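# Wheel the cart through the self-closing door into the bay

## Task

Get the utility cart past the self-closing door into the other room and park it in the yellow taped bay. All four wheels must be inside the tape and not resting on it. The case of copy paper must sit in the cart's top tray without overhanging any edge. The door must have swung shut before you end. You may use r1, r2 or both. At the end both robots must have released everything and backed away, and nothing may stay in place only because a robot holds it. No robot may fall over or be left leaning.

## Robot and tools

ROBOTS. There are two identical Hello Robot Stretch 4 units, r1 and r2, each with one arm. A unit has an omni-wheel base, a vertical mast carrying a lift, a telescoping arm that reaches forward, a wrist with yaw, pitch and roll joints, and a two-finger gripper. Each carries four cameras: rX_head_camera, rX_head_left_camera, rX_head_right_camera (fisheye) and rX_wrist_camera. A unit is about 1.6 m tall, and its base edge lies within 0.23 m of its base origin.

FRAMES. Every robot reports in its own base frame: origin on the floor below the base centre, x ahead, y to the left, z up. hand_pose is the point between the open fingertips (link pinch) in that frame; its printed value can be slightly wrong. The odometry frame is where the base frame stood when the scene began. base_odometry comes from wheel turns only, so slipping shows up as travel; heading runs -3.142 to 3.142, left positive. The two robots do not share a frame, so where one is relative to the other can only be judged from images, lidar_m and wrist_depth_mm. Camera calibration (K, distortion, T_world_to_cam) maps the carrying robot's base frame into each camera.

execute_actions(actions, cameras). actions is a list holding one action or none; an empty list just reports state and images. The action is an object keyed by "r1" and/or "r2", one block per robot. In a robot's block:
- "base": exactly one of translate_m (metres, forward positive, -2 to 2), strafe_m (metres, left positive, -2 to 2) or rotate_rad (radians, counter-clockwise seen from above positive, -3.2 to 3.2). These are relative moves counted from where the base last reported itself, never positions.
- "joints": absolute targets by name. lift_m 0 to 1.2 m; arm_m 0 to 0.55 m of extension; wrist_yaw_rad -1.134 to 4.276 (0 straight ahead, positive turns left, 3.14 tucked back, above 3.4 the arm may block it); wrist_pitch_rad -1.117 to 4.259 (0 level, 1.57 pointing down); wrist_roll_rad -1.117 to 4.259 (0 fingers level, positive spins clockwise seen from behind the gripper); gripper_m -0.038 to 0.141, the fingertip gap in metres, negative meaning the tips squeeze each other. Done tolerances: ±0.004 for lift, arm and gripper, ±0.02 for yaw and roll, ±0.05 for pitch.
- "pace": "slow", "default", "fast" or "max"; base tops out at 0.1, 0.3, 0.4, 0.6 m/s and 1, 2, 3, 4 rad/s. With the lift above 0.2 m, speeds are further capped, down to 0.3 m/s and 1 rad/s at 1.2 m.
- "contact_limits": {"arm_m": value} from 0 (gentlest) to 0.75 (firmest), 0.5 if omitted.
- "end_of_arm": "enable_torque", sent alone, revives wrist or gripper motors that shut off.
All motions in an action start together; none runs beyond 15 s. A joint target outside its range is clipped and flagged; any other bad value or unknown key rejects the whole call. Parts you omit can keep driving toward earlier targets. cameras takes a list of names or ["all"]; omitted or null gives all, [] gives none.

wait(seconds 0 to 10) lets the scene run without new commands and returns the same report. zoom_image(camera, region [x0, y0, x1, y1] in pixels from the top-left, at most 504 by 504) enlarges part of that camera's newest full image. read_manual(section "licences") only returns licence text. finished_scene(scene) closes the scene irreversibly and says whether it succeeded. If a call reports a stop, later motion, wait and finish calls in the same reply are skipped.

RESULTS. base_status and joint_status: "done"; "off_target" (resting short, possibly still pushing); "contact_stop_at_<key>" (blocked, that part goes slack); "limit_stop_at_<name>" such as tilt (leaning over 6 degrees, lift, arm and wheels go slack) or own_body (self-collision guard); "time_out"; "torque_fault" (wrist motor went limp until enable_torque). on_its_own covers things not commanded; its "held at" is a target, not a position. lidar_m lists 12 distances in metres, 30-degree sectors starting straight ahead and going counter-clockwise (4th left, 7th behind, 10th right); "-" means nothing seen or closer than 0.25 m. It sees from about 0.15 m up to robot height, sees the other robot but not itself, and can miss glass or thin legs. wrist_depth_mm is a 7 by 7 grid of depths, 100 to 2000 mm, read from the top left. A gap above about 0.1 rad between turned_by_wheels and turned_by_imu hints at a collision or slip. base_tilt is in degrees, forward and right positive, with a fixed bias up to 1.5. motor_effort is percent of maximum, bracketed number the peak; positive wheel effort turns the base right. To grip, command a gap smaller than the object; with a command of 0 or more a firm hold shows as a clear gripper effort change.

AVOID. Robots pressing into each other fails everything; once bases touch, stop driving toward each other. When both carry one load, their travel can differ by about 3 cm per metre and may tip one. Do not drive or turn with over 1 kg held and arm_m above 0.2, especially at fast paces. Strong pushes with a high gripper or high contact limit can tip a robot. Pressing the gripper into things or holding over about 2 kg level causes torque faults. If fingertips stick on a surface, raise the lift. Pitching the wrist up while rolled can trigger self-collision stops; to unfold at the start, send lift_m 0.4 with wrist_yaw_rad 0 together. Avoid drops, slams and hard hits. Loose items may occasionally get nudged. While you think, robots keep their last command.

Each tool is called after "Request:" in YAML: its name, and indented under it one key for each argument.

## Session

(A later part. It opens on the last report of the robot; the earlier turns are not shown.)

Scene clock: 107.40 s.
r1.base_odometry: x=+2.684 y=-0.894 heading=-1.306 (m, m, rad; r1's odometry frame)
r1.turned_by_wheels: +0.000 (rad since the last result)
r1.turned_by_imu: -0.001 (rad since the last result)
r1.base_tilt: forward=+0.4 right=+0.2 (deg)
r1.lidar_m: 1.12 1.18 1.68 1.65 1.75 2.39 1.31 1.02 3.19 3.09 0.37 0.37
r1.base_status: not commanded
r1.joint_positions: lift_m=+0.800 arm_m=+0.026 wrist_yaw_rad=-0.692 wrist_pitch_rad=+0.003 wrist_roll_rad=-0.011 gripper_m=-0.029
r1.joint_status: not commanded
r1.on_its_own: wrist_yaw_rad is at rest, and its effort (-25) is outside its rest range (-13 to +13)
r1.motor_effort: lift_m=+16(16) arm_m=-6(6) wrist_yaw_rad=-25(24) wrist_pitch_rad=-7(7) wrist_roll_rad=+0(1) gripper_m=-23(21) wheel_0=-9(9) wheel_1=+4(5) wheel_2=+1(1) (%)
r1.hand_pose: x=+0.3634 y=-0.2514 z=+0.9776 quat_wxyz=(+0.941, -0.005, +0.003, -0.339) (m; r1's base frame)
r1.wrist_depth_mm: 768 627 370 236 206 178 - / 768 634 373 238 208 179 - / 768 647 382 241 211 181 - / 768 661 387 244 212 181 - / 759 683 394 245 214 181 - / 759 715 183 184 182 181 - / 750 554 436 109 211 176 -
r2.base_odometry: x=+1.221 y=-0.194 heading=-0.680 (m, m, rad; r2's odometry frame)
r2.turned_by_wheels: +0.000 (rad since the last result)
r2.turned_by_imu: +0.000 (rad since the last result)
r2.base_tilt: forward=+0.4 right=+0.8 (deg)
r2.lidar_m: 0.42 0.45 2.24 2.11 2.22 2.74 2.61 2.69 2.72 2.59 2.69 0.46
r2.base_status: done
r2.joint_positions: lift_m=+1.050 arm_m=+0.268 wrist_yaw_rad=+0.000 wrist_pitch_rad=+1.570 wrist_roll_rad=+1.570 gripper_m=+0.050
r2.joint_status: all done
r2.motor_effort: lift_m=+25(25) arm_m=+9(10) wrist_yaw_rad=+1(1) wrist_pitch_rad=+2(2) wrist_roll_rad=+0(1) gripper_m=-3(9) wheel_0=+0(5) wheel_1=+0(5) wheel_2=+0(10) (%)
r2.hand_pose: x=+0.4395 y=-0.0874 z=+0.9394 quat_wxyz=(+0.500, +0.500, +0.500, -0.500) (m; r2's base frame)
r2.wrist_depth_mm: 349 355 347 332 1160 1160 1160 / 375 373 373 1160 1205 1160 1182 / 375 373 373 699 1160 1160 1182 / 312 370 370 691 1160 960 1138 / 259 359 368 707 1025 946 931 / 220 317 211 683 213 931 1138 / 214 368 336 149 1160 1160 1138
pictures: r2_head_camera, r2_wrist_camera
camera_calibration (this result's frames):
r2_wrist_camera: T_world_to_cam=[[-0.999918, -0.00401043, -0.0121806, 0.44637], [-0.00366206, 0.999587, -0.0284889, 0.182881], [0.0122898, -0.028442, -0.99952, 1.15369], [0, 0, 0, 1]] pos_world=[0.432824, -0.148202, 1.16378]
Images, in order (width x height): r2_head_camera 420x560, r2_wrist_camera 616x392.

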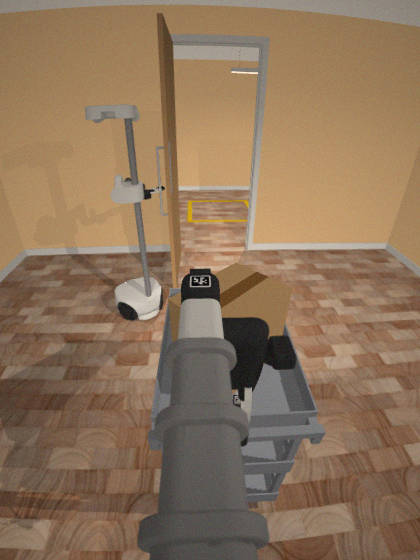

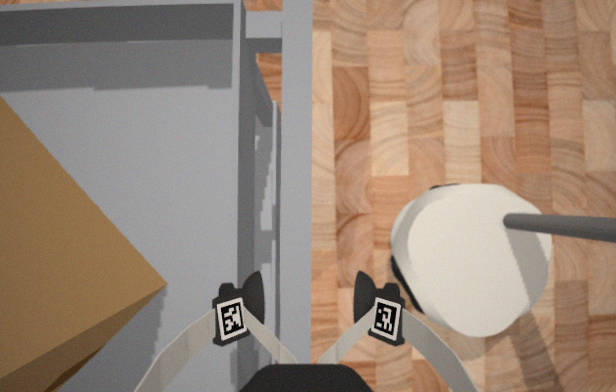

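Request:
execute_actions:
  actions:
    - {"r2":{"joints":{"arm_m":0.298,"gripper_m":0.1}}}
  cameras: []

Request:
execute_actions:
  actions:
    - {"r2":{"joints":{"lift_m":0.962}}}
  cameras: []

Request:
execute_actions:
  actions:
    - {"r2":{"joints":{"gripper_m":0.02}}}
  cameras: ["r2_wrist_camera"]

Request:
execute_actions:
  actions:
    - {"r2":{"base":{"strafe_m":-0.22},"pace":"slow"}}
  cameras: ["r2_wrist_camera"]

Scene clock: 110.30 s.
r1.base_odometry: x=+2.684 y=-0.894 heading=-1.306 (m, m, rad; r1's odometry frame)
r1.turned_by_wheels: +0.000 (rad since the last result)
r1.turned_by_imu: -0.001 (rad since the last result)
r1.base_tilt: forward=+0.3 right=+0.1 (deg)
r1.lidar_m: 1.12 1.19 1.68 1.66 1.74 2.40 1.28 1.03 3.18 3.09 0.38 0.38
r1.base_status: not commanded
r1.joint_positions: lift_m=+0.800 arm_m=+0.026 wrist_yaw_rad=-0.692 wrist_pitch_rad=+0.003 wrist_roll_rad=-0.011 gripper_m=-0.029
r1.joint_status: not commanded
r1.on_its_own: wrist_yaw_rad is at rest, and its effort (-23) is outside its rest range (-13 to +13)
r1.motor_effort: lift_m=+16(16) arm_m=-6(6) wrist_yaw_rad=-23(24) wrist_pitch_rad=-7(7) wrist_roll_rad=+1(0) gripper_m=-20(26) wheel_0=-9(9) wheel_1=+4(4) wheel_2=+2(1) (%)
r1.hand_pose: x=+0.3634 y=-0.2514 z=+0.9776 quat_wxyz=(+0.941, -0.005, +0.003, -0.339) (m; r1's base frame)
r1.wrist_depth_mm: 768 621 370 236 206 178 - / 768 634 373 238 208 179 - / 768 647 379 242 210 181 - / 768 661 387 245 213 181 - / 759 691 392 245 214 181 - / 759 715 183 184 182 180 - / 759 559 436 109 212 175 -
r2.base_odometry: x=+1.221 y=-0.194 heading=-0.680 (m, m, rad; r2's odometry frame)
r2.turned_by_wheels: +0.000 (rad since the last result)
r2.turned_by_imu: +0.001 (rad since the last result)
r2.base_tilt: forward=+0.4 right=+0.8 (deg)
r2.lidar_m: 0.42 0.45 2.22 2.12 2.22 2.74 2.61 2.70 2.72 2.61 2.69 0.45
r2.base_status: not commanded
r2.joint_positions: lift_m=+1.050 arm_m=+0.296 wrist_yaw_rad=+0.000 wrist_pitch_rad=+1.570 wrist_roll_rad=+1.570 gripper_m=+0.100
r2.joint_status: all done
r2.motor_effort: lift_m=+25(25) arm_m=+10(10) wrist_yaw_rad=+0(1) wrist_pitch_rad=+2(1) wrist_roll_rad=+1(0) gripper_m=+0(2) wheel_0=+0(0) wheel_1=-1(0) wheel_2=+0(0) (%)
r2.hand_pose: x=+0.4675 y=-0.0874 z=+0.9394 quat_wxyz=(+0.500, +0.500, +0.500, -0.500) (m; r2's base frame)
r2.wrist_depth_mm: 351 357 347 303 1160 1182 1182 / 375 373 370 300 1182 1182 1182 / 347 375 373 300 1160 1160 1160 / 274 370 373 298 1160 946 1138 / 228 314 373 298 1118 917 946 / 193 253 212 691 212 960 1160 / 169 309 366 146 1138 1160 1138
pictures: none
No camera images: the call's "cameras" was empty. Leave "cameras" out to get every camera's image.

Scene clock: 111.67 s.
r1.base_odometry: x=+2.684 y=-0.894 heading=-1.306 (m, m, rad; r1's odometry frame)
r1.turned_by_wheels: +0.000 (rad since the last result)
r1.turned_by_imu: -0.001 (rad since the last result)
r1.base_tilt: forward=+0.4 right=+0.3 (deg)
r1.lidar_m: 1.11 1.15 1.66 1.65 1.74 2.41 1.29 1.03 3.19 3.09 0.36 0.40
r1.base_status: not commanded
r1.joint_positions: lift_m=+0.800 arm_m=+0.026 wrist_yaw_rad=-0.692 wrist_pitch_rad=+0.003 wrist_roll_rad=-0.011 gripper_m=-0.029
r1.joint_status: not commanded
r1.on_its_own: wrist_yaw_rad is at rest, and its effort (-26) is outside its rest range (-13 to +13)
r1.motor_effort: lift_m=+16(16) arm_m=-6(6) wrist_yaw_rad=-26(23) wrist_pitch_rad=-7(6) wrist_roll_rad=-1(1) gripper_m=-21(17) wheel_0=-9(9) wheel_1=+5(5) wheel_2=+1(1) (%)
r1.hand_pose: x=+0.3634 y=-0.2514 z=+0.9776 quat_wxyz=(+0.941, -0.005, +0.003, -0.339) (m; r1's base frame)
r1.wrist_depth_mm: 768 627 370 236 206 178 - / 768 634 373 238 208 179 - / 768 647 379 242 210 180 - / 768 661 387 243 212 182 - / 759 691 394 245 214 182 - / 759 715 183 185 182 180 - / 759 549 436 109 211 175 -
r2.base_odometry: x=+1.221 y=-0.194 heading=-0.680 (m, m, rad; r2's odometry frame)
r2.turned_by_wheels: +0.000 (rad since the last result)
r2.turned_by_imu: +0.000 (rad since the last result)
r2.base_tilt: forward=+0.4 right=+0.6 (deg)
r2.lidar_m: 0.41 0.47 2.24 2.10 2.20 2.75 2.59 2.71 2.73 2.59 2.69 0.46
r2.base_status: not commanded
r2.joint_positions: lift_m=+0.962 arm_m=+0.296 wrist_yaw_rad=+0.000 wrist_pitch_rad=+1.570 wrist_roll_rad=+1.570 gripper_m=+0.100
r2.joint_status: all done
r2.motor_effort: lift_m=+16(23) arm_m=+9(9) wrist_yaw_rad=+0(0) wrist_pitch_rad=+2(2) wrist_roll_rad=-1(0) gripper_m=+1(1) wheel_0=+0(0) wheel_1=-1(0) wheel_2=+0(0) (%)
r2.hand_pose: x=+0.4675 y=-0.0874 z=+0.8521 quat_wxyz=(+0.500, +0.500, +0.500, -0.500) (m; r2's base frame)
r2.wrist_depth_mm: 287 287 285 273 1078 1098 1078 / 287 286 285 281 1078 1060 1078 / 286 286 282 286 1078 1060 1060 / 274 283 283 287 1078 866 1078 / 227 285 282 289 1025 854 854 / 193 254 212 290 212 854 854 / 169 282 281 146 1078 1060 1098
pictures: none
No camera images: the call's "cameras" was empty. Leave "cameras" out to get every camera's image.

Scene clock: 113.30 s.
r1.base_odometry: x=+2.684 y=-0.894 heading=-1.306 (m, m, rad; r1's odometry frame)
r1.turned_by_wheels: +0.000 (rad since the last result)
r1.turned_by_imu: -0.001 (rad since the last result)
r1.base_tilt: forward=+0.4 right=+0.2 (deg)
r1.lidar_m: 1.11 1.18 1.68 1.65 1.75 2.37 1.29 1.03 3.20 3.10 0.37 0.38
r1.base_status: not commanded
r1.joint_positions: lift_m=+0.800 arm_m=+0.026 wrist_yaw_rad=-0.692 wrist_pitch_rad=+0.003 wrist_roll_rad=-0.011 gripper_m=-0.029
r1.joint_status: not commanded
r1.on_its_own: wrist_yaw_rad is at rest, and its effort (-24) is outside its rest range (-13 to +13)
r1.motor_effort: lift_m=+16(16) arm_m=-6(6) wrist_yaw_rad=-24(25) wrist_pitch_rad=-6(7) wrist_roll_rad=+1(1) gripper_m=-20(18) wheel_0=-9(9) wheel_1=+5(5) wheel_2=+1(1) (%)
r1.hand_pose: x=+0.3634 y=-0.2514 z=+0.9776 quat_wxyz=(+0.941, -0.005, +0.003, -0.339) (m; r1's base frame)
r1.wrist_depth_mm: 768 621 370 236 205 178 - / 768 634 375 238 208 179 - / 768 647 379 240 210 181 - / 768 661 387 243 213 182 - / 759 691 394 244 213 181 - / 759 715 183 184 182 181 - / 759 559 436 109 211 176 -
r2.base_odometry: x=+1.221 y=-0.194 heading=-0.680 (m, m, rad; r2's odometry frame)
r2.turned_by_wheels: +0.000 (rad since the last result)
r2.turned_by_imu: +0.001 (rad since the last result)
r2.base_tilt: forward=+0.4 right=+0.6 (deg)
r2.lidar_m: 0.41 0.46 2.22 2.10 2.19 2.77 2.61 2.69 2.73 2.61 2.68 0.44
r2.base_status: not commanded
r2.joint_positions: lift_m=+0.961 arm_m=+0.297 wrist_yaw_rad=+0.003 wrist_pitch_rad=+1.564 wrist_roll_rad=+1.570 gripper_m=+0.021
r2.joint_status: all done
r2.motor_effort: lift_m=+36(36) arm_m=+7(9) wrist_yaw_rad=-7(6) wrist_pitch_rad=+20(25) wrist_roll_rad=+0(1) gripper_m=-31(29) wheel_0=+0(0) wheel_1=+0(0) wheel_2=+0(0) (%)
r2.hand_pose: x=+0.4700 y=-0.0874 z=+0.8505 quat_wxyz=(+0.503, +0.501, +0.499, -0.497) (m; r2's base frame)
r2.wrist_depth_mm: 273 276 273 268 1060 1060 1078 / 274 273 274 274 1078 1060 1060 / 273 274 274 277 1060 1078 1060 / 272 273 273 282 1078 854 1078 / 224 273 272 285 1008 854 842 / 191 247 202 287 202 842 854 / 168 195 271 202 1060 854 1060
pictures: r2_wrist_camera
camera_calibration (this result's frames):
r2_wrist_camera: T_world_to_cam=[[-0.999812, -0.00618205, -0.0183919, 0.480762], [-0.00565617, 0.999578, -0.0285086, 0.181407], [0.0185604, -0.0283992, -0.999424, 1.06143], [0, 0, 0, 1]] pos_world=[0.461997, -0.148215, 1.07483]
Images, in order (width x height): r2_wrist_camera 616x392.

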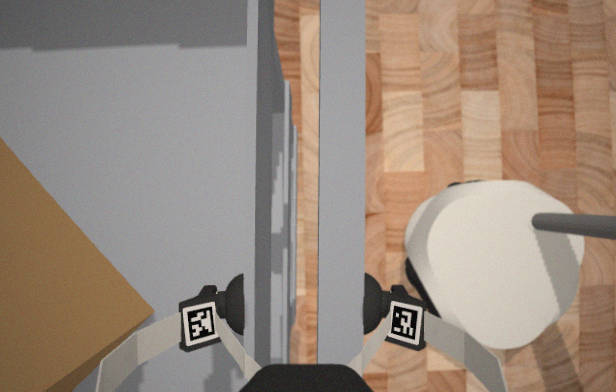

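Scene clock: 116.63 s.
r1.base_odometry: x=+2.684 y=-0.894 heading=-1.306 (m, m, rad; r1's odometry frame)
r1.turned_by_wheels: +0.000 (rad since the last result)
r1.turned_by_imu: -0.001 (rad since the last result)
r1.base_tilt: forward=+0.3 right=+0.2 (deg)
r1.lidar_m: 1.12 1.17 1.66 1.65 1.75 2.39 2.02 1.13 3.19 3.10 0.36 0.39
r1.base_status: not commanded
r1.joint_positions: lift_m=+0.800 arm_m=+0.026 wrist_yaw_rad=-0.692 wrist_pitch_rad=+0.003 wrist_roll_rad=-0.011 gripper_m=-0.029
r1.joint_status: not commanded
r1.on_its_own: wrist_yaw_rad is at rest, and its effort (-24) is outside its rest range (-13 to +13)
r1.motor_effort: lift_m=+16(16) arm_m=-6(6) wrist_yaw_rad=-24(26) wrist_pitch_rad=-6(6) wrist_roll_rad=+1(1) gripper_m=-22(20) wheel_0=-9(9) wheel_1=+5(5) wheel_2=+1(1) (%)
r1.hand_pose: x=+0.3634 y=-0.2514 z=+0.9776 quat_wxyz=(+0.941, -0.005, +0.003, -0.339) (m; r1's base frame)
r1.wrist_depth_mm: 768 627 368 236 206 178 - / 778 634 375 238 208 179 - / 759 647 379 242 210 181 - / 768 668 384 244 212 182 - / 768 691 394 245 213 181 - / 759 715 183 184 182 181 - / 759 549 436 109 211 175 -
r2.base_odometry: x=+1.083 y=-0.365 heading=-0.679 (m, m, rad; r2's odometry frame)
r2.turned_by_wheels: +0.001 (rad since the last result)
r2.turned_by_imu: +0.006 (rad since the last result)
r2.base_tilt: forward=+0.3 right=+0.5 (deg)
r2.lidar_m: 0.38 0.40 2.46 2.32 2.45 2.76 2.62 2.71 2.49 2.38 2.46 0.50
r2.base_status: done
r2.joint_positions: lift_m=+0.961 arm_m=+0.297 wrist_yaw_rad=+0.013 wrist_pitch_rad=+1.570 wrist_roll_rad=+1.559 gripper_m=+0.021
r2.joint_status: not commanded
r2.on_its_own: wrist_yaw_rad is at rest, and its effort (-34) is outside its rest range (-13 to +13); wrist_roll_rad is at rest, and its effort (+33) is outside its rest range (-13 to +13)
r2.motor_effort: lift_m=+36(36) arm_m=+7(7) wrist_yaw_rad=-34(36) wrist_pitch_rad=+2(20) wrist_roll_rad=+33(33) gripper_m=-32(31) wheel_0=+9(11) wheel_1=+2(6) wheel_2=+4(3) (%)
r2.hand_pose: x=+0.4691 y=-0.0874 z=+0.8505 quat_wxyz=(+0.506, +0.494, +0.506, -0.494) (m; r2's base frame)
r2.wrist_depth_mm: 262 273 255 1078 1078 1078 1060 / 272 273 277 204 1078 1078 1060 / 273 272 273 204 1078 1042 1078 / 272 273 272 204 1060 842 1042 / 273 273 273 204 1060 866 854 / 235 273 206 282 200 854 866 / 196 165 272 203 1042 854 1078
pictures: r2_wrist_camera
camera_calibration (this result's frames):
r2_wrist_camera: T_world_to_cam=[[-0.99954, -0.0277695, -0.0121792, 0.472542], [-0.0274133, 0.999218, -0.0285001, 0.191563], [0.0129611, -0.0281532, -0.99952, 1.06417], [0, 0, 0, 1]] pos_world=[0.463784, -0.148332, 1.07487]
Images, in order (width x height): r2_wrist_camera 616x392.

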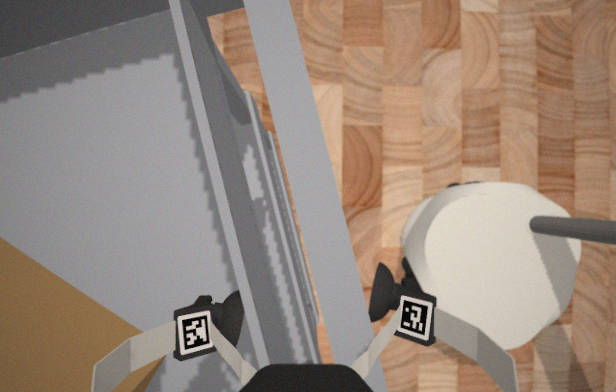

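Request:
execute_actions:
  actions:
    - {"r2":{"base":{"translate_m":-0.4},"joints":{"lift_m":0.955},"pace":"slow"}}
  cameras: ["r2_head_camera","r2_wrist_camera"]

Scene clock: 124.70 s.
r1.base_odometry: x=+2.684 y=-0.894 heading=-1.306 (m, m, rad; r1's odometry frame)
r1.turned_by_wheels: +0.000 (rad since the last result)
r1.turned_by_imu: -0.003 (rad since the last result)
r1.base_tilt: forward=+0.3 right=+0.1 (deg)
r1.lidar_m: 1.11 1.19 1.66 1.64 1.73 2.38 2.01 1.50 3.15 3.10 0.36 0.37
r1.base_status: not commanded
r1.joint_positions: lift_m=+0.800 arm_m=+0.026 wrist_yaw_rad=-0.692 wrist_pitch_rad=+0.003 wrist_roll_rad=-0.011 gripper_m=-0.029
r1.joint_status: not commanded
r1.on_its_own: wrist_yaw_rad is at rest, and its effort (-24) is outside its rest range (-13 to +13)
r1.motor_effort: lift_m=+16(16) arm_m=-6(6) wrist_yaw_rad=-24(23) wrist_pitch_rad=-7(7) wrist_roll_rad=+0(1) gripper_m=-22(20) wheel_0=-9(9) wheel_1=+5(5) wheel_2=+1(1) (%)
r1.hand_pose: x=+0.3634 y=-0.2514 z=+0.9776 quat_wxyz=(+0.941, -0.005, +0.003, -0.339) (m; r1's base frame)
r1.wrist_depth_mm: 768 627 370 236 206 178 - / 768 634 375 238 208 179 - / 768 640 377 241 210 181 - / 768 668 387 243 211 182 - / 768 691 392 245 214 181 - / 759 715 184 185 182 181 - / 759 554 433 109 212 175 -
r2.base_odometry: x=+0.772 y=-0.113 heading=-0.680 (m, m, rad; r2's odometry frame)
r2.turned_by_wheels: -0.001 (rad since the last result)
r2.turned_by_imu: +0.001 (rad since the last result)
r2.base_tilt: forward=+0.3 right=+0.6 (deg)
r2.lidar_m: 0.44 0.49 2.46 2.31 2.44 2.31 2.19 2.28 2.48 2.38 2.47 0.45
r2.base_status: done
r2.joint_positions: lift_m=+0.954 arm_m=+0.297 wrist_yaw_rad=-0.005 wrist_pitch_rad=+1.565 wrist_roll_rad=+1.577 gripper_m=+0.021
r2.joint_status: all done
r2.on_its_own: wrist_yaw_rad is at rest, and its effort (+17) is outside its rest range (-13 to +13); wrist_roll_rad is at rest, and its effort (-20) is outside its rest range (-13 to +13)
r2.motor_effort: lift_m=+28(34) arm_m=+6(7) wrist_yaw_rad=+17(49) wrist_pitch_rad=+17(33) wrist_roll_rad=-20(35) gripper_m=-28(31) wheel_0=-7(10) wheel_1=-5(7) wheel_2=+0(18) (%)
r2.hand_pose: x=+0.4692 y=-0.0874 z=+0.8441 quat_wxyz=(+0.499, +0.504, +0.496, -0.501) (m; r2's base frame)
r2.wrist_depth_mm: 276 274 276 392 1078 1078 1060 / 274 273 273 449 1060 1078 1060 / 274 273 272 525 1060 1060 1060 / 246 272 272 574 1078 854 1042 / 208 272 271 591 917 842 854 / 180 240 200 525 200 842 842 / 167 270 268 200 1042 842 1042
pictures: r2_head_camera, r2_wrist_camera
camera_calibration (this result's frames):
r2_wrist_camera: T_world_to_cam=[[-0.999814, 0.00831143, -0.0174131, 0.480322], [0.00880503, 0.999556, -0.0284644, 0.174411], [0.0171687, -0.0286124, -0.999443, 1.05576], [0, 0, 0, 1]] pos_world=[0.46057, -0.148118, 1.0685]
Images, in order (width x height): r2_head_camera 420x560, r2_wrist_camera 616x392.

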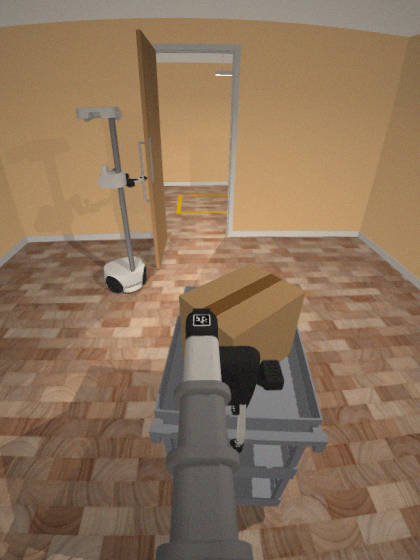

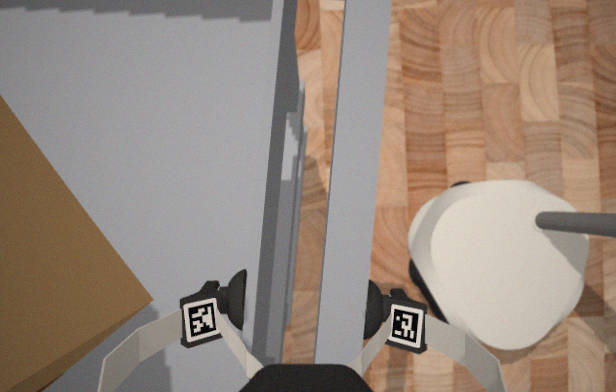

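Request:
execute_actions:
  actions:
    - {"r2":{"base":{"translate_m":0.7},"pace":"slow"}}
  cameras: ["r2_head_camera","r2_wrist_camera"]

Request:
zoom_image:
  camera: "r2_head_camera"
  region: [130,230,350,450]

Scene clock: 133.50 s.
r1.base_odometry: x=+2.684 y=-0.894 heading=-1.306 (m, m, rad; r1's odometry frame)
r1.turned_by_wheels: +0.000 (rad since the last result)
r1.turned_by_imu: -0.003 (rad since the last result)
r1.base_tilt: forward=+0.4 right=+0.2 (deg)
r1.lidar_m: 1.12 1.18 1.67 1.65 1.74 2.41 1.80 0.88 1.00 3.09 0.37 0.38
r1.base_status: not commanded
r1.joint_positions: lift_m=+0.800 arm_m=+0.026 wrist_yaw_rad=-0.692 wrist_pitch_rad=+0.003 wrist_roll_rad=-0.011 gripper_m=-0.029
r1.joint_status: not commanded
r1.on_its_own: wrist_yaw_rad is at rest, and its effort (-23) is outside its rest range (-13 to +13)
r1.motor_effort: lift_m=+16(16) arm_m=-6(6) wrist_yaw_rad=-23(24) wrist_pitch_rad=-6(6) wrist_roll_rad=+0(1) gripper_m=-21(23) wheel_0=-9(9) wheel_1=+5(5) wheel_2=+1(1) (%)
r1.hand_pose: x=+0.3634 y=-0.2514 z=+0.9776 quat_wxyz=(+0.941, -0.005, +0.003, -0.339) (m; r1's base frame)
r1.wrist_depth_mm: 768 621 373 235 205 177 - / 768 634 375 238 208 179 - / 768 654 379 241 210 181 - / 768 668 384 243 212 182 - / 768 683 394 245 213 181 - / 750 715 183 184 182 181 - / 759 554 433 109 211 176 -
r2.base_odometry: x=+1.316 y=-0.554 heading=-0.680 (m, m, rad; r2's odometry frame)
r2.turned_by_wheels: +0.001 (rad since the last result)
r2.turned_by_imu: +0.001 (rad since the last result)
r2.base_tilt: forward=+0.3 right=+0.6 (deg)
r2.lidar_m: 0.41 0.43 2.46 2.34 2.44 3.07 2.93 2.98 2.48 2.37 2.45 0.47
r2.base_status: done
r2.joint_positions: lift_m=+0.954 arm_m=+0.297 wrist_yaw_rad=+0.005 wrist_pitch_rad=+1.573 wrist_roll_rad=+1.564 gripper_m=+0.021
r2.joint_status: not commanded
r2.on_its_own: wrist_yaw_rad is at rest, and its effort (-15) is outside its rest range (-13 to +13); wrist_roll_rad is at rest, and its effort (+18) is outside its rest range (-13 to +13)
r2.motor_effort: lift_m=+28(27) arm_m=+6(6) wrist_yaw_rad=-15(36) wrist_pitch_rad=-9(31) wrist_roll_rad=+18(19) gripper_m=-20(21) wheel_0=+5(4) wheel_1=+4(5) wheel_2=-2(11) (%)
r2.hand_pose: x=+0.4676 y=-0.0874 z=+0.8441 quat_wxyz=(+0.502, +0.496, +0.504, -0.498) (m; r2's base frame)
r2.wrist_depth_mm: 273 271 273 202 1098 1078 1098 / 272 272 272 201 1060 1098 1078 / 270 271 270 544 1060 1060 1060 / 270 270 271 517 1078 866 1060 / 243 268 270 285 946 854 842 / 201 259 200 539 200 854 854 / 174 188 270 200 1078 854 1060
pictures: r2_head_camera, r2_wrist_camera
camera_calibration (this result's frames):
r2_wrist_camera: T_world_to_cam=[[-0.999845, -0.0153762, -0.00853958, 0.469126], [-0.0151275, 0.99948, -0.028459, 0.185599], [0.00897273, -0.0283254, -0.999558, 1.05974], [0, 0, 0, 1]] pos_world=[0.462353, -0.148272, 1.06856]
Images, in order (width x height): r2_head_camera 420x560, r2_wrist_camera 616x392.

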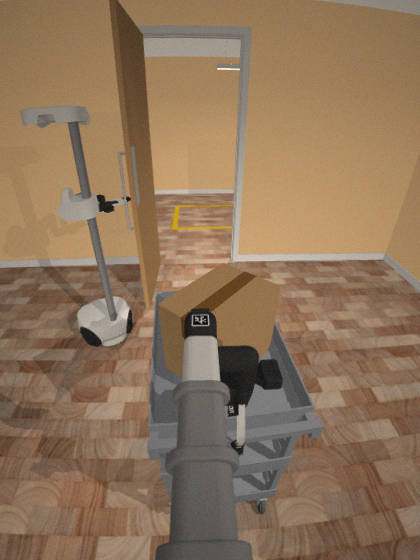

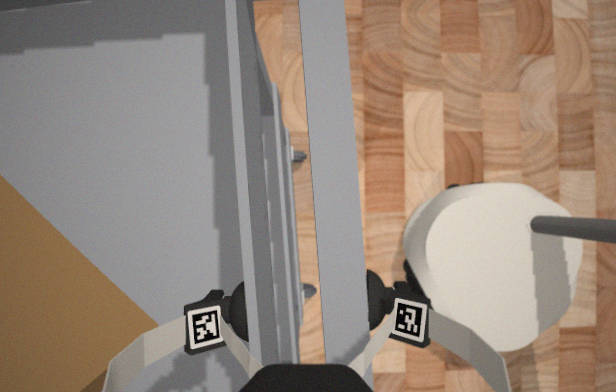

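Region (130, 230, 350, 450) of r2_head_camera's 420x560 image, scaled by 2.291, with more detail than that image has.

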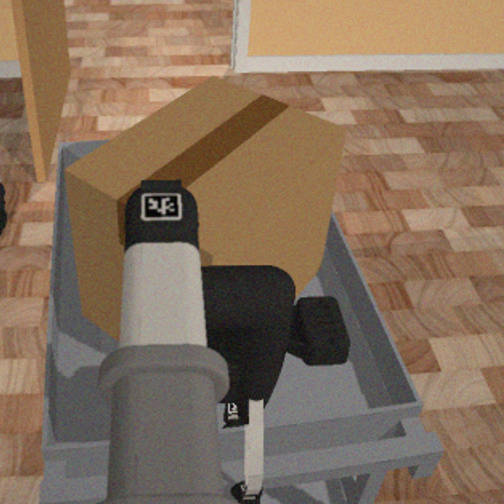

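Request:
execute_actions:
  actions:
    - {"r2":{"base":{"translate_m":0.76},"pace":"slow"}}
  cameras: ["r2_head_camera","r2_wrist_camera"]

Scene clock: 143.20 s.
r1.base_odometry: x=+2.684 y=-0.894 heading=-1.306 (m, m, rad; r1's odometry frame)
r1.turned_by_wheels: +0.000 (rad since the last result)
r1.turned_by_imu: -0.004 (rad since the last result)
r1.base_tilt: forward=+0.4 right=+0.2 (deg)
r1.lidar_m: 1.12 1.17 1.66 1.64 1.75 2.41 - 0.82 0.56 0.51 0.37 0.38
r1.base_status: not commanded
r1.joint_positions: lift_m=+0.800 arm_m=+0.026 wrist_yaw_rad=-0.692 wrist_pitch_rad=+0.003 wrist_roll_rad=-0.011 gripper_m=-0.029
r1.joint_status: not commanded
r1.on_its_own: wrist_yaw_rad is at rest, and its effort (-22) is outside its rest range (-13 to +13)
r1.motor_effort: lift_m=+16(16) arm_m=-6(6) wrist_yaw_rad=-22(23) wrist_pitch_rad=-6(7) wrist_roll_rad=+0(3) gripper_m=-20(21) wheel_0=-9(9) wheel_1=+5(5) wheel_2=+1(1) (%)
r1.hand_pose: x=+0.3634 y=-0.2514 z=+0.9776 quat_wxyz=(+0.941, -0.005, +0.003, -0.339) (m; r1's base frame)
r1.wrist_depth_mm: 778 627 370 236 206 178 - / 768 634 375 238 208 178 - / 768 654 379 242 210 180 - / 759 668 387 244 212 182 - / 768 683 394 246 214 181 - / 759 715 183 184 182 181 - / 750 554 436 109 211 176 -
r2.base_odometry: x=+1.908 y=-1.031 heading=-0.679 (m, m, rad; r2's odometry frame)
r2.turned_by_wheels: +0.001 (rad since the last result)
r2.turned_by_imu: +0.007 (rad since the last result)
r2.base_tilt: forward=+0.3 right=+0.7 (deg)
r2.lidar_m: 0.41 0.42 1.14 2.39 2.47 3.32 3.74 3.43 2.46 2.35 2.44 0.47
r2.base_status: done
r2.joint_positions: lift_m=+0.954 arm_m=+0.297 wrist_yaw_rad=+0.007 wrist_pitch_rad=+1.574 wrist_roll_rad=+1.561 gripper_m=+0.021
r2.joint_status: not commanded
r2.on_its_own: wrist_yaw_rad is at rest, and its effort (-19) is outside its rest range (-13 to +13); wrist_roll_rad is at rest, and its effort (+25) is outside its rest range (-13 to +13)
r2.motor_effort: lift_m=+27(27) arm_m=+6(6) wrist_yaw_rad=-19(30) wrist_pitch_rad=-10(25) wrist_roll_rad=+25(33) gripper_m=-25(26) wheel_0=+9(8) wheel_1=+4(7) wheel_2=+1(9) (%)
r2.hand_pose: x=+0.4676 y=-0.0874 z=+0.8441 quat_wxyz=(+0.503, +0.495, +0.505, -0.497) (m; r2's base frame)
r2.wrist_depth_mm: 272 272 271 202 1042 1060 1078 / 271 271 272 521 1060 1078 1078 / 271 270 271 202 1078 1060 1042 / 271 270 270 521 1078 842 1060 / 253 270 270 290 931 854 831 / 206 266 200 521 200 842 854 / 178 178 270 200 1060 842 1060
pictures: r2_head_camera, r2_wrist_camera
camera_calibration (this result's frames):
r2_wrist_camera: T_world_to_cam=[[-0.99978, -0.0193, -0.00819028, 0.468523], [-0.0190598, 0.999414, -0.0284493, 0.187426], [0.00873454, -0.028287, -0.999562, 1.05985], [0, 0, 0, 1]] pos_world=[0.462735, -0.148294, 1.06856]
Images, in order (width x height): r2_head_camera 420x560, r2_wrist_camera 616x392.

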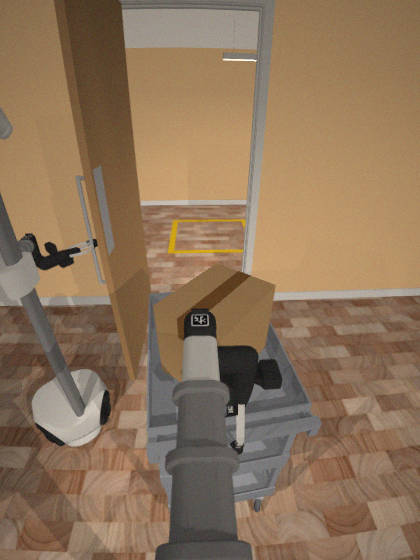

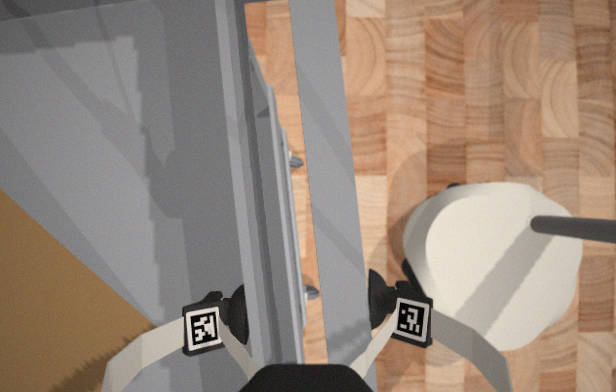

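Stable.

Request:
execute_actions:
  actions:
    - {"r2":{"base":{"translate_m":0.76},"joints":{"wrist_roll_rad":1.63},"pace":"slow"}}
  cameras: ["r2_head_camera","r2_wrist_camera"]

Scene clock: 152.57 s.
r1.base_odometry: x=+2.684 y=-0.894 heading=-1.306 (m, m, rad; r1's odometry frame)
r1.turned_by_wheels: +0.000 (rad since the last result)
r1.turned_by_imu: -0.004 (rad since the last result)
r1.base_tilt: forward=+0.4 right=+0.2 (deg)
r1.lidar_m: 1.13 1.18 1.68 1.65 1.75 2.40 - 4.22 0.57 0.60 0.37 0.40
r1.base_status: not commanded
r1.joint_positions: lift_m=+0.800 arm_m=+0.026 wrist_yaw_rad=-0.692 wrist_pitch_rad=+0.003 wrist_roll_rad=-0.011 gripper_m=-0.029
r1.joint_status: not commanded
r1.on_its_own: wrist_yaw_rad is at rest, and its effort (-24) is outside its rest range (-13 to +13)
r1.motor_effort: lift_m=+16(16) arm_m=-6(6) wrist_yaw_rad=-24(23) wrist_pitch_rad=-7(6) wrist_roll_rad=-2(1) gripper_m=-23(26) wheel_0=-9(9) wheel_1=+4(5) wheel_2=+1(1) (%)
r1.hand_pose: x=+0.3634 y=-0.2514 z=+0.9776 quat_wxyz=(+0.941, -0.005, +0.003, -0.339) (m; r1's base frame)
r1.wrist_depth_mm: 759 627 370 236 205 178 - / 768 640 375 238 208 179 - / 759 647 379 241 210 180 - / 768 661 387 244 212 182 661 / 759 691 394 245 215 181 661 / 768 715 183 185 181 181 512 / 759 549 436 109 211 176 521
r2.base_odometry: x=+2.499 y=-1.508 heading=-0.680 (m, m, rad; r2's odometry frame)
r2.turned_by_wheels: -0.002 (rad since the last result)
r2.turned_by_imu: -0.007 (rad since the last result)
r2.base_tilt: forward=+0.2 right=+0.7 (deg)
r2.lidar_m: 0.46 0.65 0.58 0.58 2.48 3.30 - 3.45 2.46 2.34 1.99 0.39
r2.base_status: done
r2.joint_positions: lift_m=+0.954 arm_m=+0.297 wrist_yaw_rad=-0.019 wrist_pitch_rad=+1.575 wrist_roll_rad=+1.645 gripper_m=+0.021
r2.joint_status: all done
r2.on_its_own: wrist_yaw_rad is at rest, and its effort (+58) is outside its rest range (-13 to +13); wrist_roll_rad is at rest, and its effort (-43) is outside its rest range (-13 to +13)
r2.motor_effort: lift_m=+28(28) arm_m=+6(6) wrist_yaw_rad=+58(57) wrist_pitch_rad=-14(23) wrist_roll_rad=-43(44) gripper_m=-30(29) wheel_0=-6(10) wheel_1=-4(9) wheel_2=-10(11) (%)
r2.hand_pose: x=+0.4649 y=-0.0874 z=+0.8441 quat_wxyz=(+0.475, +0.522, +0.477, -0.524) (m; r2's base frame)
r2.wrist_depth_mm: 220 274 273 274 274 206 1078 / 202 273 273 274 1098 1098 1098 / 185 272 274 273 221 1098 1078 / 171 256 272 525 203 854 854 / 157 270 271 1060 202 842 842 / 270 270 200 1060 202 854 1078 / 267 268 268 200 1042 159 1042
pictures: r2_head_camera, r2_wrist_camera
camera_calibration (this result's frames):
r2_wrist_camera: T_world_to_cam=[[-0.995889, 0.0903339, -0.00671433, 0.472328], [0.0904911, 0.995481, -0.0288062, 0.136356], [0.00408181, -0.0292954, -0.999562, 1.06196], [0, 0, 0, 1]] pos_world=[0.453713, -0.147296, 1.06859]
Images, in order (width x height): r2_head_camera 420x560, r2_wrist_camera 616x392.

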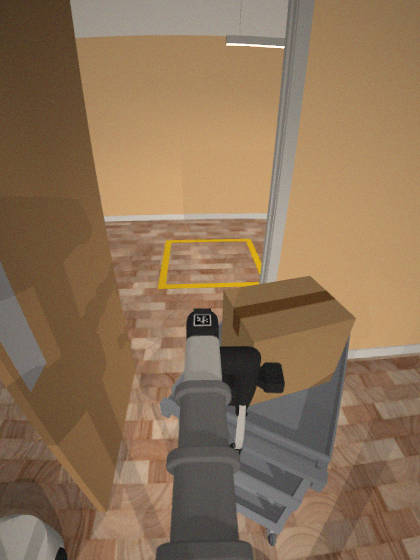

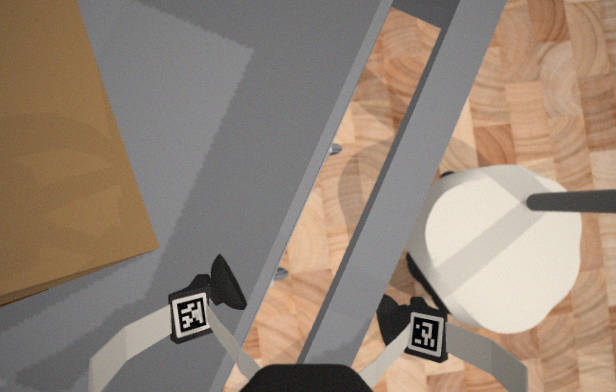

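Swung right. Back up.

Request:
execute_actions:
  actions:
    - {"r2":{"base":{"translate_m":-0.45},"joints":{"wrist_roll_rad":1.57,"gripper_m":0.005},"pace":"slow"}}
  cameras: ["r2_wrist_camera"]

Request:
execute_actions:
  actions:
    - {"r2":{"base":{"translate_m":0.4},"pace":"slow"}}
  cameras: ["r2_head_camera","r2_wrist_camera"]

Scene clock: 158.90 s.
r1.base_odometry: x=+2.684 y=-0.894 heading=-1.306 (m, m, rad; r1's odometry frame)
r1.turned_by_wheels: +0.000 (rad since the last result)
r1.turned_by_imu: -0.002 (rad since the last result)
r1.base_tilt: forward=+0.4 right=+0.2 (deg)
r1.lidar_m: 1.12 1.17 1.67 1.64 1.75 2.40 - 0.80 0.61 0.59 0.38 0.39
r1.base_status: not commanded
r1.joint_positions: lift_m=+0.800 arm_m=+0.026 wrist_yaw_rad=-0.692 wrist_pitch_rad=+0.003 wrist_roll_rad=-0.011 gripper_m=-0.029
r1.joint_status: not commanded
r1.on_its_own: wrist_yaw_rad is at rest, and its effort (-25) is outside its rest range (-13 to +13)
r1.motor_effort: lift_m=+15(16) arm_m=-6(6) wrist_yaw_rad=-25(22) wrist_pitch_rad=-6(6) wrist_roll_rad=+0(1) gripper_m=-21(23) wheel_0=-9(9) wheel_1=+5(5) wheel_2=+1(1) (%)
r1.hand_pose: x=+0.3634 y=-0.2514 z=+0.9776 quat_wxyz=(+0.941, -0.005, +0.003, -0.339) (m; r1's base frame)
r1.wrist_depth_mm: 768 621 368 236 206 178 - / 768 634 373 237 208 179 - / 768 654 379 242 211 181 - / 768 668 387 243 212 181 - / 768 691 392 245 214 181 - / 768 715 184 184 182 181 615 / 759 554 436 109 211 176 436
r2.base_odometry: x=+2.149 y=-1.225 heading=-0.680 (m, m, rad; r2's odometry frame)
r2.turned_by_wheels: +0.001 (rad since the last result)
r2.turned_by_imu: +0.004 (rad since the last result)
r2.base_tilt: forward=+0.2 right=+0.6 (deg)
r2.lidar_m: 0.43 0.45 0.80 2.39 2.47 3.32 4.09 3.43 2.47 2.35 2.44 0.46
r2.base_status: done
r2.joint_positions: lift_m=+0.954 arm_m=+0.297 wrist_yaw_rad=+0.006 wrist_pitch_rad=+1.565 wrist_roll_rad=+1.567 gripper_m=+0.006
r2.joint_status: all done
r2.on_its_own: wrist_yaw_rad is at rest, and its effort (-16) is outside its rest range (-13 to +13)
r2.motor_effort: lift_m=+34(34) arm_m=+6(6) wrist_yaw_rad=-16(57) wrist_pitch_rad=+16(29) wrist_roll_rad=+10(48) gripper_m=-33(35) wheel_0=+3(15) wheel_1=-1(11) wheel_2=+6(16) (%)
r2.hand_pose: x=+0.4701 y=-0.0874 z=+0.8436 quat_wxyz=(+0.504, +0.499, +0.501, -0.496) (m; r2's base frame)
r2.wrist_depth_mm: 266 268 267 1060 1042 1078 1060 / 266 267 266 442 1060 1060 1060 / 268 266 267 521 1060 1078 1060 / 266 267 266 521 1060 831 1042 / 230 266 265 585 991 831 854 / 195 247 196 281 195 854 842 / 170 157 210 196 1060 159 1060
pictures: r2_wrist_camera
camera_calibration (this result's frames):
r2_wrist_camera: T_world_to_cam=[[-0.999769, -0.0129034, -0.0171743, 0.479153], [-0.0124101, 0.999516, -0.0285256, 0.184391], [0.0175341, -0.0283059, -0.999446, 1.05507], [0, 0, 0, 1]] pos_world=[0.462831, -0.148254, 1.06798]
Images, in order (width x height): r2_wrist_camera 616x392.

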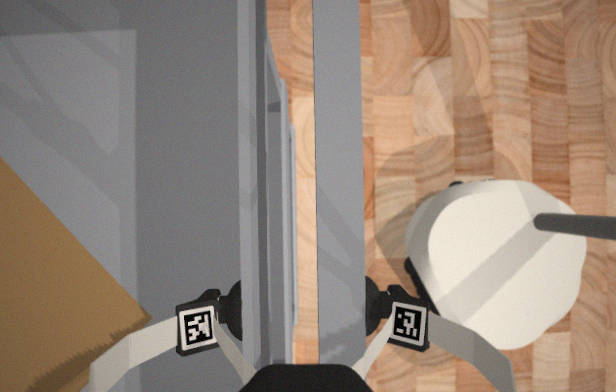

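Scene clock: 164.20 s.
r1.base_odometry: x=+2.684 y=-0.894 heading=-1.306 (m, m, rad; r1's odometry frame)
r1.turned_by_wheels: +0.000 (rad since the last result)
r1.turned_by_imu: -0.002 (rad since the last result)
r1.base_tilt: forward=+0.4 right=+0.2 (deg)
r1.lidar_m: 1.11 1.18 1.67 1.65 1.74 2.40 - 4.25 0.59 0.64 0.37 0.38
r1.base_status: not commanded
r1.joint_positions: lift_m=+0.800 arm_m=+0.026 wrist_yaw_rad=-0.692 wrist_pitch_rad=+0.003 wrist_roll_rad=-0.011 gripper_m=-0.029
r1.joint_status: not commanded
r1.on_its_own: wrist_yaw_rad is at rest, and its effort (-24) is outside its rest range (-13 to +13)
r1.motor_effort: lift_m=+16(16) arm_m=-6(6) wrist_yaw_rad=-24(24) wrist_pitch_rad=-6(7) wrist_roll_rad=-2(0) gripper_m=-22(23) wheel_0=-9(9) wheel_1=+4(5) wheel_2=+2(1) (%)
r1.hand_pose: x=+0.3634 y=-0.2514 z=+0.9776 quat_wxyz=(+0.941, -0.005, +0.003, -0.339) (m; r1's base frame)
r1.wrist_depth_mm: 778 621 370 236 206 178 - / 768 634 375 238 208 179 - / 768 654 379 242 210 181 - / 759 668 384 245 212 182 554 / 759 691 392 245 214 181 554 / 768 715 183 184 182 180 554 / 759 554 436 109 211 176 459
r2.base_odometry: x=+2.460 y=-1.476 heading=-0.680 (m, m, rad; r2's odometry frame)
r2.turned_by_wheels: +0.000 (rad since the last result)
r2.turned_by_imu: +0.002 (rad since the last result)
r2.base_tilt: forward=+0.2 right=+0.7 (deg)
r2.lidar_m: 0.41 0.45 0.60 0.61 2.49 3.32 - 3.43 2.45 2.33 2.07 0.45
r2.base_status: done
r2.joint_positions: lift_m=+0.954 arm_m=+0.297 wrist_yaw_rad=-0.004 wrist_pitch_rad=+1.573 wrist_roll_rad=+1.571 gripper_m=+0.006
r2.joint_status: not commanded
r2.motor_effort: lift_m=+34(34) arm_m=+6(6) wrist_yaw_rad=+10(16) wrist_pitch_rad=-7(26) wrist_roll_rad=-4(17) gripper_m=-31(33) wheel_0=+3(12) wheel_1=+1(6) wheel_2=-4(12) (%)
r2.hand_pose: x=+0.4669 y=-0.0874 z=+0.8436 quat_wxyz=(+0.498, +0.501, +0.499, -0.502) (m; r2's base frame)
r2.wrist_depth_mm: 266 267 267 1078 1078 1078 1060 / 265 266 267 492 1060 1078 1078 / 265 267 266 591 1042 1060 1060 / 264 266 266 521 1078 854 1078 / 221 266 266 279 917 854 854 / 188 246 196 512 196 842 854 / 165 156 265 196 1060 504 1060
pictures: r2_head_camera, r2_wrist_camera
camera_calibration (this result's frames):
r2_wrist_camera: T_world_to_cam=[[-0.999959, 0.00134988, -0.00896226, 0.470358], [0.00160465, 0.999593, -0.0284809, 0.177784], [0.00892017, -0.0284941, -0.999554, 1.05922], [0, 0, 0, 1]] pos_world=[0.460605, -0.148165, 1.06803]
Images, in order (width x height): r2_head_camera 420x560, r2_wrist_camera 616x392.

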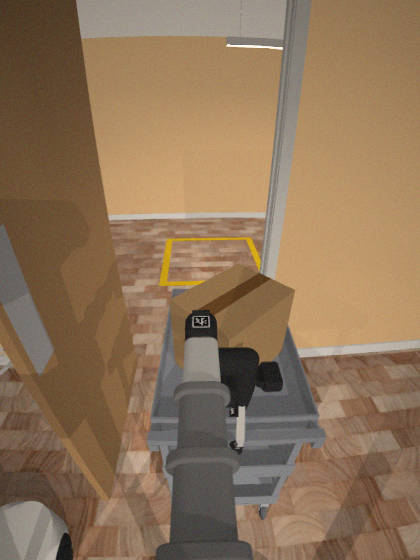

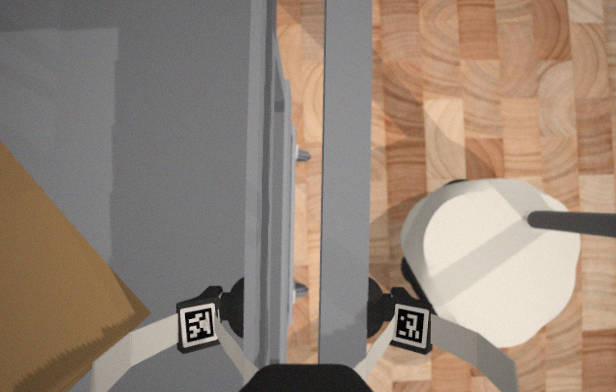

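Request:
execute_actions:
  actions:
    - {"r2":{"base":{"strafe_m":0.09},"pace":"slow"}}
  cameras: ["r2_wrist_camera"]

Request:
execute_actions:
  actions:
    - {"r2":{"base":{"translate_m":0.12},"pace":"slow"}}
  cameras: ["r2_head_camera","r2_wrist_camera"]

Scene clock: 167.63 s.
r1.base_odometry: x=+2.684 y=-0.894 heading=-1.306 (m, m, rad; r1's odometry frame)
r1.turned_by_wheels: +0.000 (rad since the last result)
r1.turned_by_imu: -0.001 (rad since the last result)
r1.base_tilt: forward=+0.4 right=+0.2 (deg)
r1.lidar_m: 1.12 1.17 1.67 1.65 1.73 2.41 - 4.25 0.52 0.56 0.37 0.37
r1.base_status: not commanded
r1.joint_positions: lift_m=+0.800 arm_m=+0.026 wrist_yaw_rad=-0.692 wrist_pitch_rad=+0.003 wrist_roll_rad=-0.011 gripper_m=-0.029
r1.joint_status: not commanded
r1.on_its_own: wrist_yaw_rad is at rest, and its effort (-23) is outside its rest range (-13 to +13)
r1.motor_effort: lift_m=+16(16) arm_m=-6(6) wrist_yaw_rad=-23(26) wrist_pitch_rad=-7(6) wrist_roll_rad=+0(0) gripper_m=-21(22) wheel_0=-9(9) wheel_1=+5(5) wheel_2=+1(1) (%)
r1.hand_pose: x=+0.3634 y=-0.2514 z=+0.9776 quat_wxyz=(+0.941, -0.005, +0.003, -0.339) (m; r1's base frame)
r1.wrist_depth_mm: 768 627 370 236 206 178 - / 759 634 375 239 208 179 - / 768 647 382 241 210 180 - / 778 661 387 243 212 181 517 / 768 683 394 244 214 181 517 / 759 715 183 185 182 180 512 / 759 554 436 109 211 175 397
r2.base_odometry: x=+2.517 y=-1.406 heading=-0.681 (m, m, rad; r2's odometry frame)
r2.turned_by_wheels: -0.001 (rad since the last result)
r2.turned_by_imu: -0.002 (rad since the last result)
r2.base_tilt: forward=+0.3 right=+0.7 (deg)
r2.lidar_m: 0.43 0.48 0.51 0.53 2.39 3.18 - 3.58 2.55 2.42 2.06 0.46
r2.base_status: done
r2.joint_positions: lift_m=+0.954 arm_m=+0.297 wrist_yaw_rad=-0.009 wrist_pitch_rad=+1.568 wrist_roll_rad=+1.579 gripper_m=+0.006
r2.joint_status: not commanded
r2.on_its_own: wrist_yaw_rad is at rest, and its effort (+27) is outside its rest range (-13 to +13); wrist_roll_rad is at rest, and its effort (-25) is outside its rest range (-13 to +13)
r2.motor_effort: lift_m=+34(34) arm_m=+6(6) wrist_yaw_rad=+27(27) wrist_pitch_rad=+8(7) wrist_roll_rad=-25(25) gripper_m=-32(30) wheel_0=-9(11) wheel_1=-2(4) wheel_2=-6(9) (%)
r2.hand_pose: x=+0.4680 y=-0.0874 z=+0.8436 quat_wxyz=(+0.496, +0.505, +0.495, -0.503) (m; r2's base frame)
r2.wrist_depth_mm: 270 270 270 1060 1060 1078 1060 / 270 268 268 452 1060 1078 1060 / 268 268 270 521 1078 1060 1060 / 240 267 267 591 1060 842 1078 / 205 266 266 525 878 842 842 / 178 236 197 591 197 854 854 / 165 213 265 196 1042 160 1060
pictures: r2_wrist_camera
camera_calibration (this result's frames):
r2_wrist_camera: T_world_to_cam=[[-0.999801, 0.0139912, -0.0142538, 0.476921], [0.0143928, 0.999491, -0.0284691, 0.171786], [0.0138482, -0.0286686, -0.999493, 1.05684], [0, 0, 0, 1]] pos_world=[0.459718, -0.148073, 1.06799]
Images, in order (width x height): r2_wrist_camera 616x392.

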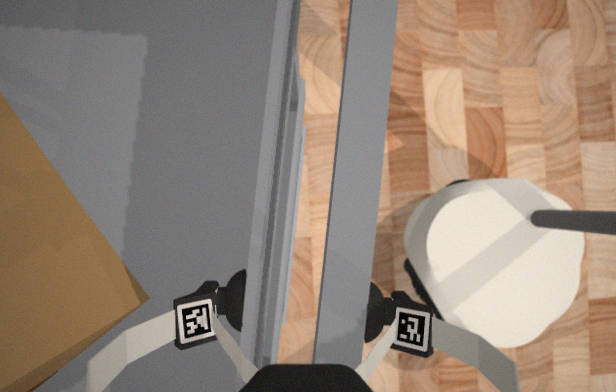

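Scene clock: 170.10 s.
r1.base_odometry: x=+2.684 y=-0.894 heading=-1.306 (m, m, rad; r1's odometry frame)
r1.turned_by_wheels: +0.000 (rad since the last result)
r1.turned_by_imu: -0.001 (rad since the last result)
r1.base_tilt: forward=+0.4 right=+0.3 (deg)
r1.lidar_m: 1.12 1.18 1.64 1.65 1.76 2.40 - 4.26 0.48 0.48 0.37 0.39
r1.base_status: not commanded
r1.joint_positions: lift_m=+0.800 arm_m=+0.026 wrist_yaw_rad=-0.692 wrist_pitch_rad=+0.003 wrist_roll_rad=-0.011 gripper_m=-0.029
r1.joint_status: not commanded
r1.on_its_own: wrist_yaw_rad is at rest, and its effort (-24) is outside its rest range (-13 to +13)
r1.motor_effort: lift_m=+16(16) arm_m=-6(6) wrist_yaw_rad=-24(22) wrist_pitch_rad=-6(6) wrist_roll_rad=+1(1) gripper_m=-24(22) wheel_0=-9(9) wheel_1=+5(4) wheel_2=+1(1) (%)
r1.hand_pose: x=+0.3634 y=-0.2514 z=+0.9776 quat_wxyz=(+0.941, -0.005, +0.003, -0.339) (m; r1's base frame)
r1.wrist_depth_mm: 768 621 370 236 206 178 - / 768 640 375 238 208 179 - / 778 654 379 241 211 180 - / 759 668 387 243 213 182 - / 759 683 392 245 213 181 - / 759 715 183 185 182 181 500 / 750 554 436 109 211 175 387
r2.base_odometry: x=+2.610 y=-1.482 heading=-0.682 (m, m, rad; r2's odometry frame)
r2.turned_by_wheels: -0.001 (rad since the last result)
r2.turned_by_imu: -0.001 (rad since the last result)
r2.base_tilt: forward=+0.4 right=+0.6 (deg)
r2.lidar_m: 0.42 0.49 0.48 0.47 2.39 3.22 - 3.54 2.54 2.43 1.92 0.44
r2.base_status: done
r2.joint_positions: lift_m=+0.954 arm_m=+0.297 wrist_yaw_rad=-0.011 wrist_pitch_rad=+1.572 wrist_roll_rad=+1.579 gripper_m=+0.006
r2.joint_status: not commanded
r2.on_its_own: wrist_yaw_rad is at rest, and its effort (+34) is outside its rest range (-13 to +13); wrist_roll_rad is at rest, and its effort (-24) is outside its rest range (-13 to +13)
r2.motor_effort: lift_m=+34(34) arm_m=+6(6) wrist_yaw_rad=+34(40) wrist_pitch_rad=-6(24) wrist_roll_rad=-24(26) gripper_m=-31(24) wheel_0=-1(7) wheel_1=-1(2) wheel_2=-7(17) (%)
r2.hand_pose: x=+0.4665 y=-0.0874 z=+0.8436 quat_wxyz=(+0.495, +0.504, +0.496, -0.505) (m; r2's base frame)
r2.wrist_depth_mm: 268 268 268 1078 200 1078 1078 / 268 268 267 455 1042 1078 1078 / 267 267 267 517 1060 1060 1060 / 242 266 266 585 1060 854 1078 / 205 268 266 517 866 842 854 / 178 232 196 585 196 842 854 / 166 165 266 196 1042 165 1042
pictures: r2_head_camera, r2_wrist_camera
camera_calibration (this result's frames):
r2_wrist_camera: T_world_to_cam=[[-0.999822, 0.0161906, -0.00964675, 0.471697], [0.0164597, 0.999458, -0.0284934, 0.170847], [0.0091802, -0.0286471, -0.999547, 1.05909], [0, 0, 0, 1]] pos_world=[0.459079, -0.148052, 1.06803]
Images, in order (width x height): r2_head_camera 420x560, r2_wrist_camera 616x392.

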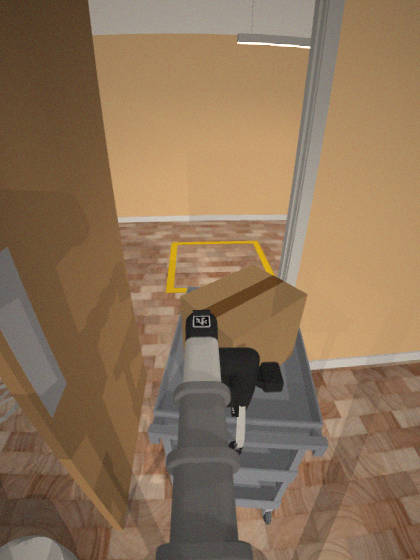

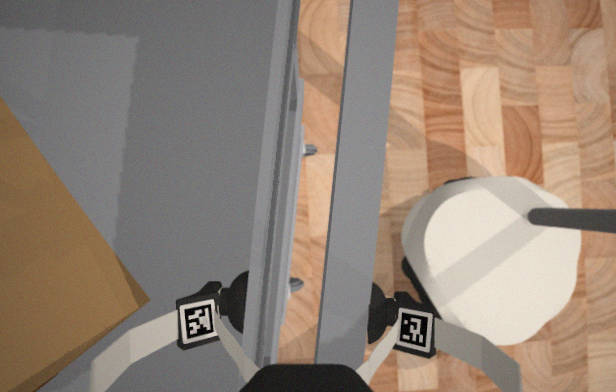

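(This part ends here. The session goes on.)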